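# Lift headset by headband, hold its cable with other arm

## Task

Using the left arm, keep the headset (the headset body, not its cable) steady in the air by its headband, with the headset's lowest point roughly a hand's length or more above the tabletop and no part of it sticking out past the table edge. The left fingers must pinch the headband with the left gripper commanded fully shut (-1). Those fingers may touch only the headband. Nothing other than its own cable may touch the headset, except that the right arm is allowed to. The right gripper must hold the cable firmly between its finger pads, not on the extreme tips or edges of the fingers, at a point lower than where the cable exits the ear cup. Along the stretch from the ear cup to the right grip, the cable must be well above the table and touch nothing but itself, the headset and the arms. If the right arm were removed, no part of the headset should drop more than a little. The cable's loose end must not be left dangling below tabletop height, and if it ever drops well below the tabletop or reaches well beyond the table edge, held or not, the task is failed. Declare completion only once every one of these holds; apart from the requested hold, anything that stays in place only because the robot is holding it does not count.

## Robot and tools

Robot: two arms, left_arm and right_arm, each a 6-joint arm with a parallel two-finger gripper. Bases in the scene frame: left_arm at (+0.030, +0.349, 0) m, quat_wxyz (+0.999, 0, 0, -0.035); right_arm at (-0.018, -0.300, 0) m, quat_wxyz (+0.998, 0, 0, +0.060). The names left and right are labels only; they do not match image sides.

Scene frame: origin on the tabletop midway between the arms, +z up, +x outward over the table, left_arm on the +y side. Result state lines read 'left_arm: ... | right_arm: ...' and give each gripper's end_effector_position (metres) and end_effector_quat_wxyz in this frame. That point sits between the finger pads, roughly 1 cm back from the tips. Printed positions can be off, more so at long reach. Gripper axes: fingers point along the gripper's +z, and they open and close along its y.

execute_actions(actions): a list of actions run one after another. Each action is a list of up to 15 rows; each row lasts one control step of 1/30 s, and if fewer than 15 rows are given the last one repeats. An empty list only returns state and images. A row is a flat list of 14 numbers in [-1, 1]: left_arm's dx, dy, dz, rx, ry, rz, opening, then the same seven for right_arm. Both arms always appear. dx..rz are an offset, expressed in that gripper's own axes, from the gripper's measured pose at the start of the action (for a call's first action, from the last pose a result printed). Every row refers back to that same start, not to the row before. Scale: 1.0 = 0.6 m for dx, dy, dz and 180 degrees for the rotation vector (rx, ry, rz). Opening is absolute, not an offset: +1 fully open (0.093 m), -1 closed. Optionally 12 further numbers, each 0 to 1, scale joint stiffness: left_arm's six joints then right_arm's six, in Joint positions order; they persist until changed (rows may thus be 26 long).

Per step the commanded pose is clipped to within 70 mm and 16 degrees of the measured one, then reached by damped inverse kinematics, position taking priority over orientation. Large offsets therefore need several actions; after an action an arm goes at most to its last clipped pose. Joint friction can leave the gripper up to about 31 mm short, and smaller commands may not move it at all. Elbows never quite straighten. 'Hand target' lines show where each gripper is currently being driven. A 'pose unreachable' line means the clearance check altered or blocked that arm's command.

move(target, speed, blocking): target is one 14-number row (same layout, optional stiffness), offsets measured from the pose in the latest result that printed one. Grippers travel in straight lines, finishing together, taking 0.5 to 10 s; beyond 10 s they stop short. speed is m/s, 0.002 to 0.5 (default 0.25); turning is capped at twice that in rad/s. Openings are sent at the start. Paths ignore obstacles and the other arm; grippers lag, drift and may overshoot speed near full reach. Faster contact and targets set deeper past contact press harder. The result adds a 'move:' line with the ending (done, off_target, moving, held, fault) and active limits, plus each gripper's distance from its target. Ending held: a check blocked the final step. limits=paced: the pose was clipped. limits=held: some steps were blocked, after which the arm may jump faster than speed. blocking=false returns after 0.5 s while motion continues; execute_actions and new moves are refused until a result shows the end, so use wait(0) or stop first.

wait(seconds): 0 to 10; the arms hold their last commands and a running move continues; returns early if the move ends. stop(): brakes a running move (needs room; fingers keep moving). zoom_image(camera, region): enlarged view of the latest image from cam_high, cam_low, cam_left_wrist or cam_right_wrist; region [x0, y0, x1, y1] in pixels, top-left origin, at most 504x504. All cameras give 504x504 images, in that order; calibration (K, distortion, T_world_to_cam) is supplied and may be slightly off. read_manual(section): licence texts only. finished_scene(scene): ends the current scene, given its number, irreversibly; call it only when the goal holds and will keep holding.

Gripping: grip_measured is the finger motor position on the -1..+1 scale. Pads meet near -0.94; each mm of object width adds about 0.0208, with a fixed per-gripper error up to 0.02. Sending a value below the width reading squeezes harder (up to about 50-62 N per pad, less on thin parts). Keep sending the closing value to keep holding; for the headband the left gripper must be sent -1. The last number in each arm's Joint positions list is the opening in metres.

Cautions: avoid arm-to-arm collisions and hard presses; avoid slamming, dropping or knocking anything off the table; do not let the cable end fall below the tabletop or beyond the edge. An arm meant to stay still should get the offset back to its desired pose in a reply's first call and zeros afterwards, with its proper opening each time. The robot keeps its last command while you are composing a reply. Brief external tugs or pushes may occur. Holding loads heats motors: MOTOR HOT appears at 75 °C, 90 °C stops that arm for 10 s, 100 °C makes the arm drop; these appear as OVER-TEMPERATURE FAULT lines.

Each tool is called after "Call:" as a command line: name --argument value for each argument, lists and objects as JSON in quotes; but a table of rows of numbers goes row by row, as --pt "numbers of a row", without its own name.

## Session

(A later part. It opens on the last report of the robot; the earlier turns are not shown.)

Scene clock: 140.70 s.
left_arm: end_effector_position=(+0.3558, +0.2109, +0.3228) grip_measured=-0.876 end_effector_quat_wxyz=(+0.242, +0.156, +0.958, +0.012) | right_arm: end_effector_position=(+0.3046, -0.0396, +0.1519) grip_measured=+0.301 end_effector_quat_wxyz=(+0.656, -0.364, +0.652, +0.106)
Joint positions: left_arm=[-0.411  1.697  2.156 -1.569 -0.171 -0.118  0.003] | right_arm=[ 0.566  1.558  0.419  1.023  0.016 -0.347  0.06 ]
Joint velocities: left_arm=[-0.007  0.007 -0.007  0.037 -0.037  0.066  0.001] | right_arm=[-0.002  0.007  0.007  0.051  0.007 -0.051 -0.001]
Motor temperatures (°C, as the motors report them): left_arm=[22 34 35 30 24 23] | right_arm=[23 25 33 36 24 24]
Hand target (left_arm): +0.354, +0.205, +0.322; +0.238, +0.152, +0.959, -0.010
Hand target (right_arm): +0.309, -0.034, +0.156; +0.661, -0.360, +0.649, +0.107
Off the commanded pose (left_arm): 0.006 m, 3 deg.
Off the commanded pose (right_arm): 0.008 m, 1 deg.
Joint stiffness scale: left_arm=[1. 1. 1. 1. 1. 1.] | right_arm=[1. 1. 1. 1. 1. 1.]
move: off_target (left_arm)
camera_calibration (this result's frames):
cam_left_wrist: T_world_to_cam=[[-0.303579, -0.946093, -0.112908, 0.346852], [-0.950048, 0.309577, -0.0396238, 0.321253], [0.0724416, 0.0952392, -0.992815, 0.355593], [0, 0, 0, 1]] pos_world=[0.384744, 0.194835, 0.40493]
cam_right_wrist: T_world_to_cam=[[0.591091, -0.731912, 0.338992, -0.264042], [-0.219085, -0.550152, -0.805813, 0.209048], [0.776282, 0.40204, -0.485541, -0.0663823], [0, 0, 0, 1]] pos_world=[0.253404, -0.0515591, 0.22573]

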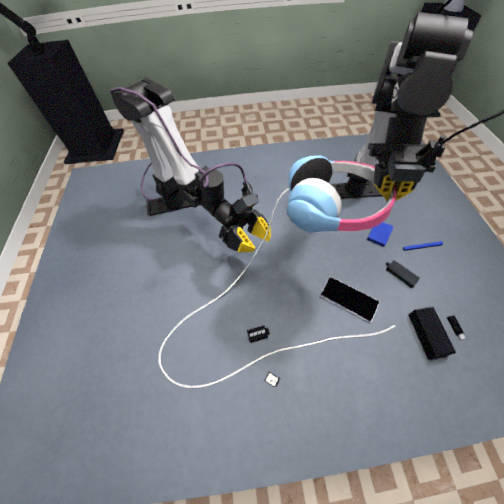

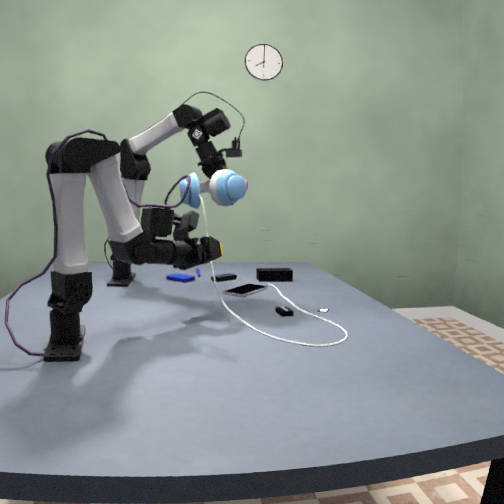

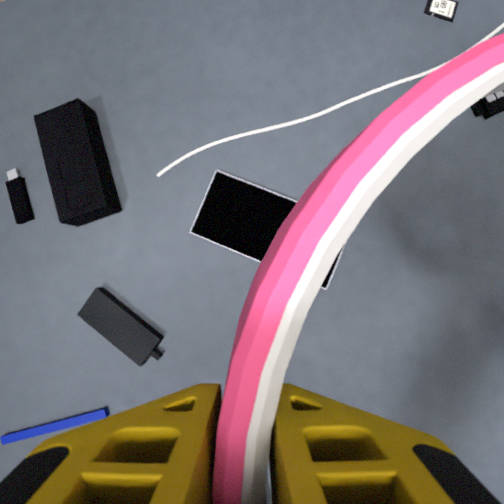

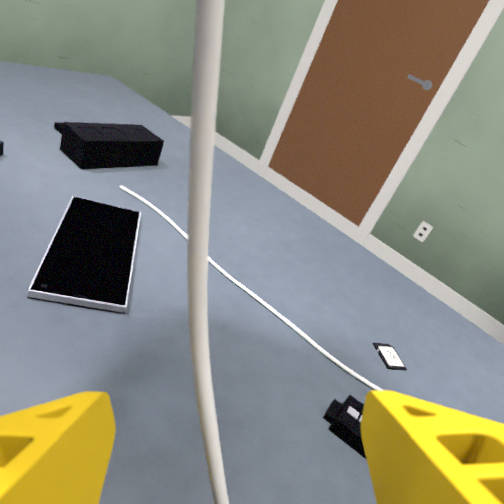

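Call:
move --target '[0,-0.01,0,0.016,0,0,-1,0,0.012,0.035,0,0,0,0.3]' --speed 0.04

Call:
zoom_image --camera "cam_low" --region '[150, 160, 270, 280]'

Call:
zoom_image --camera "cam_high" --region '[200, 150, 340, 290]'

Scene clock: 151.47 s.
left_arm: end_effector_position=(+0.3552, +0.2095, +0.3226) grip_measured=-0.876 end_effector_quat_wxyz=(+0.241, +0.168, +0.956, +0.011) | right_arm: end_effector_position=(+0.3125, -0.0274, +0.1438) grip_measured=+0.301 end_effector_quat_wxyz=(+0.651, -0.368, +0.655, +0.106)
Joint positions: left_arm=[-0.411  1.697  2.156 -1.569 -0.162 -0.095  0.003] | right_arm=[ 0.581  1.634  0.466  1.038  0.028 -0.347  0.06 ]
Joint velocities: left_arm=[-0.012 -0.017  0.002  0.007 -0.051 -0.037 -0.   ] | right_arm=[-0.012 -0.002 -0.017  0.007  0.022 -0.037  0.   ]
Motor temperatures (°C, as the motors report them): left_arm=[22 33 34 30 24 23] | right_arm=[23 26 34 37 24 24]
Hand target (left_arm): +0.354, +0.205, +0.322; +0.238, +0.162, +0.958, -0.012
Hand target (right_arm): +0.316, -0.022, +0.147; +0.656, -0.364, +0.652, +0.106
Off the commanded pose (left_arm): 0.005 m, 3 deg.
Off the commanded pose (right_arm): 0.008 m, 1 deg.
Joint stiffness scale: left_arm=[1. 1. 1. 1. 1. 1.] | right_arm=[1. 1. 1. 1. 1. 1.]
move: off_target (left_arm)
camera_calibration (this result's frames):
cam_left_wrist: T_world_to_cam=[[-0.326885, -0.937941, -0.115812, 0.352889], [-0.94228, 0.332865, -0.0361799, 0.312361], [0.0724845, 0.097301, -0.992612, 0.355032], [0, 0, 0, 1]] pos_world=[0.383952, 0.19247, 0.404579]
cam_right_wrist: T_world_to_cam=[[0.596942, -0.726475, 0.340433, -0.258905], [-0.224888, -0.558836, -0.798203, 0.211419], [0.77012, 0.399921, -0.496968, -0.0778889], [0, 0, 0, 1]] pos_world=[0.262081, -0.0387902, 0.218187]

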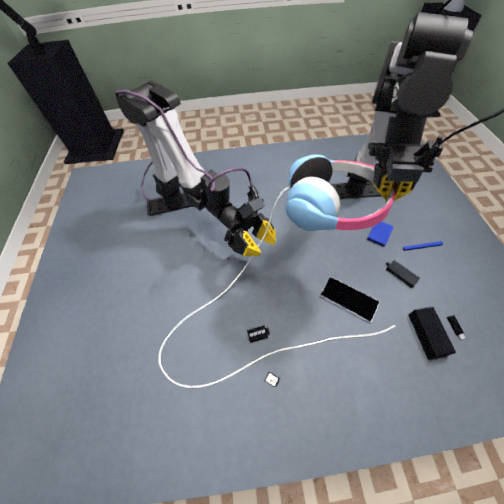

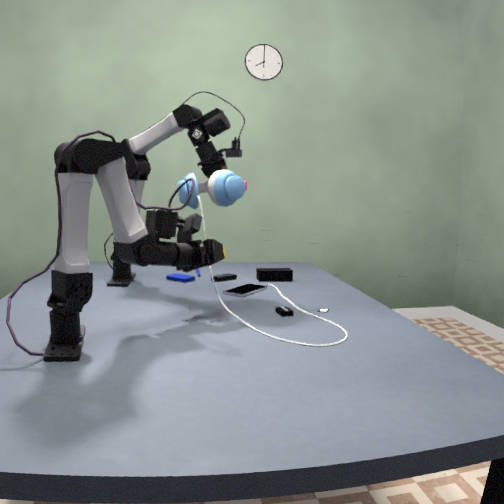

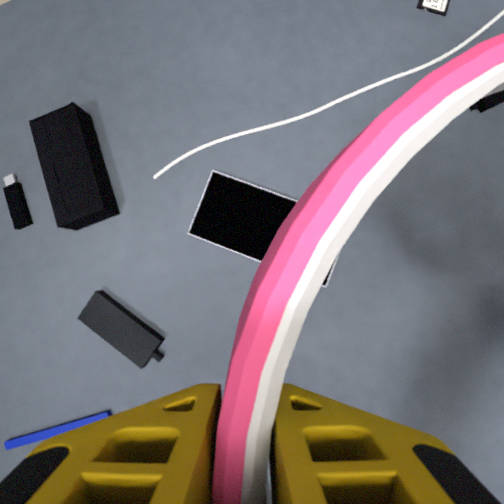

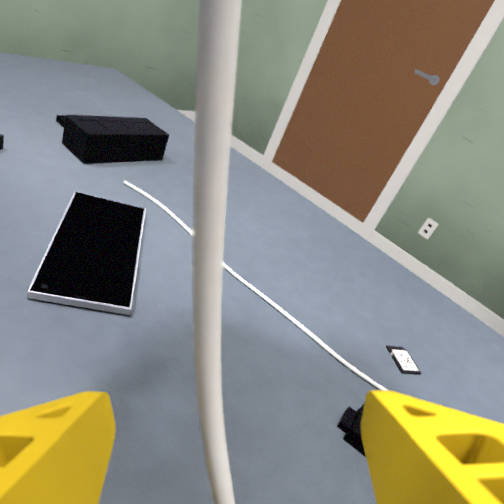

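Region (150, 160, 270, 280) of cam_low's 504x504 image, scaled by 4.200, with more detail than that image has.

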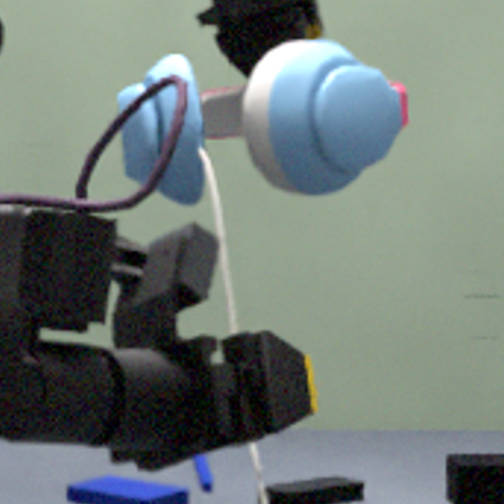

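Region (200, 150, 340, 290) of cam_high's 504x504 image, scaled by 3.600, with more detail than that image has.

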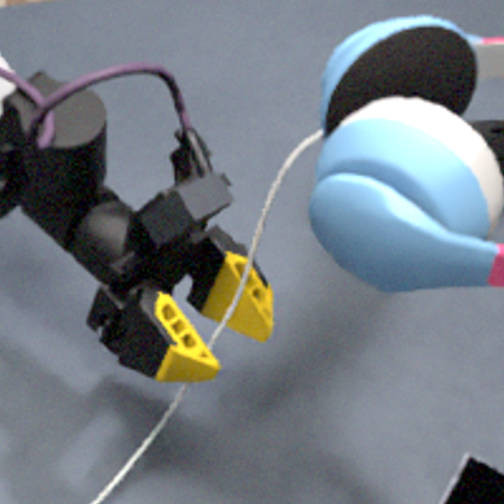

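Call:
move --target '[0,-0.008,0,0.014,0,-0.007,-1,0,0,0,0,0,0,-1]' --speed 0.04

Call:
zoom_image --camera "cam_low" --region '[150, 160, 270, 280]'

Call:
zoom_image --camera "cam_high" --region '[200, 150, 340, 290]'

Scene clock: 157.17 s.
left_arm: end_effector_position=(+0.3551, +0.2093, +0.3226) grip_measured=-0.876 end_effector_quat_wxyz=(+0.240, +0.173, +0.955, +0.011) | right_arm: end_effector_position=(+0.3127, -0.0275, +0.1442) grip_measured=-0.996 end_effector_quat_wxyz=(+0.652, -0.367, +0.655, +0.106)
Joint positions: left_arm=[-0.411  1.697  2.156 -1.569 -0.16  -0.084  0.003] | right_arm=[ 0.581  1.634  0.466  1.039  0.028 -0.347  0.   ]
Joint velocities: left_arm=[-0.017 -0.017  0.007 -0.051  0.037 -0.066 -0.   ] | right_arm=[-0.002 -0.022  0.012 -0.051 -0.007  0.022  0.   ]
Motor temperatures (°C, as the motors report them): left_arm=[22 33 34 30 24 23] | right_arm=[23 26 34 38 24 24]
Hand target (left_arm): +0.354, +0.205, +0.322; +0.237, +0.163, +0.958, -0.012
Hand target (right_arm): +0.313, -0.027, +0.144; +0.651, -0.368, +0.655, +0.106
Off the commanded pose (left_arm): 0.005 m, 3 deg.
Off the commanded pose (right_arm): 0.000 m, 0 deg.
Joint stiffness scale: left_arm=[1. 1. 1. 1. 1. 1.] | right_arm=[1. 1. 1. 1. 1. 1.]
move: off_target (left_arm)
camera_calibration (this result's frames):
cam_left_wrist: T_world_to_cam=[[-0.336046, -0.934279, -0.119144, 0.356193], [-0.938978, 0.342195, -0.0349729, 0.308827], [0.0734449, 0.100121, -0.992261, 0.353981], [0, 0, 0, 1]] pos_world=[0.383681, 0.191664, 0.404481]
cam_right_wrist: T_world_to_cam=[[0.595973, -0.727235, 0.340507, -0.258879], [-0.224329, -0.55794, -0.798986, 0.211662], [0.771033, 0.399789, -0.495657, -0.0782462], [0, 0, 0, 1]] pos_world=[0.262097, -0.0388894, 0.218482]

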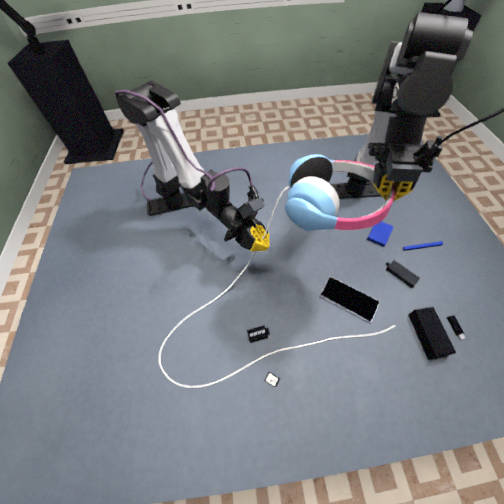

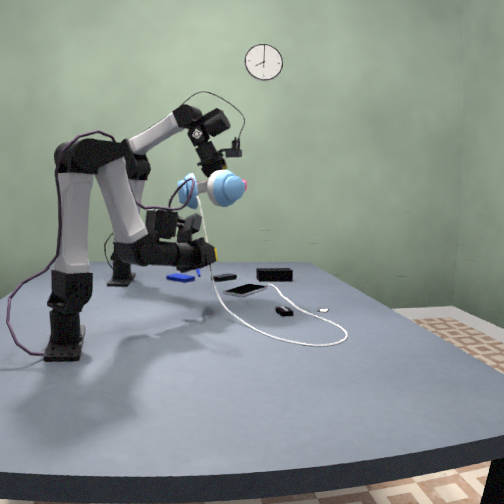

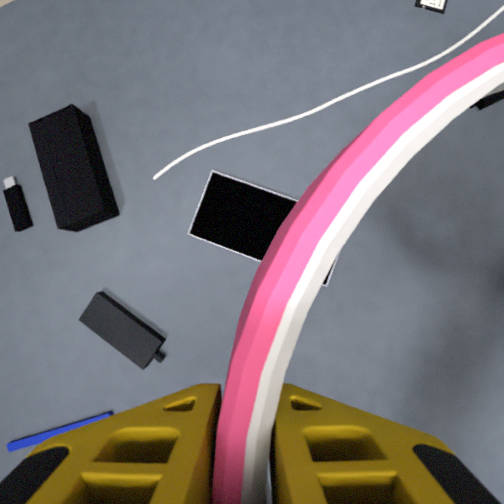

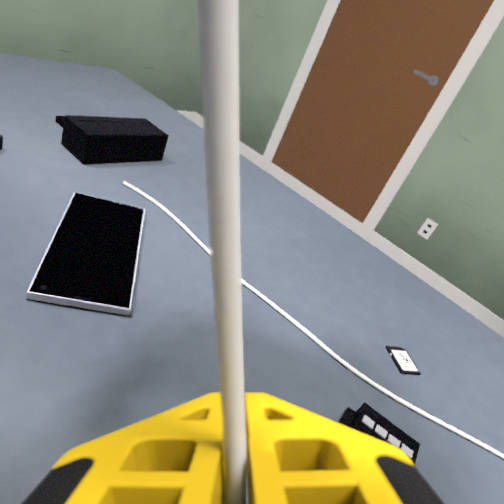

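Region (150, 160, 270, 280) of cam_low's 504x504 image, scaled by 4.200, with more detail than that image has.

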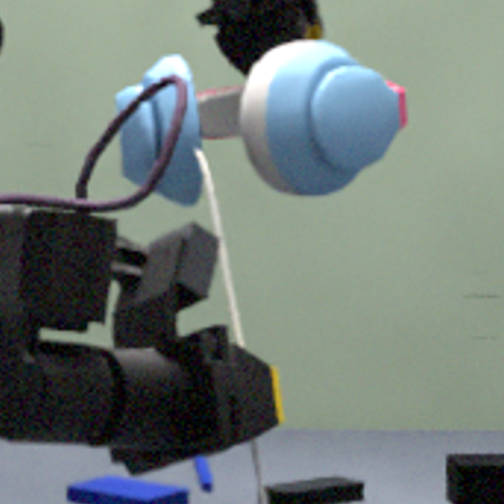

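Region (200, 150, 340, 290) of cam_high's 504x504 image, scaled by 3.600, with more detail than that image has.

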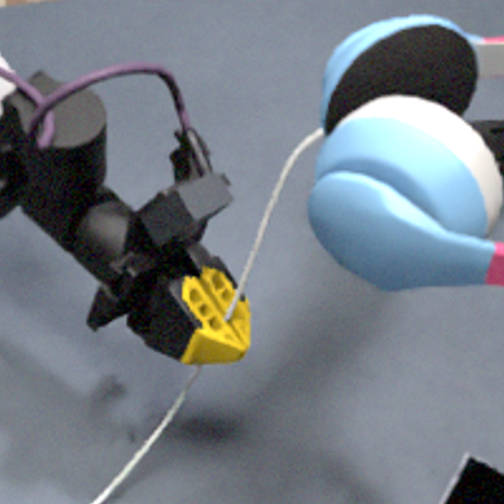

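Gripped about 2 cm behind the tips; headset well above the table.

Call:
finished_scene --scene 2

The scene is finished: the task was done.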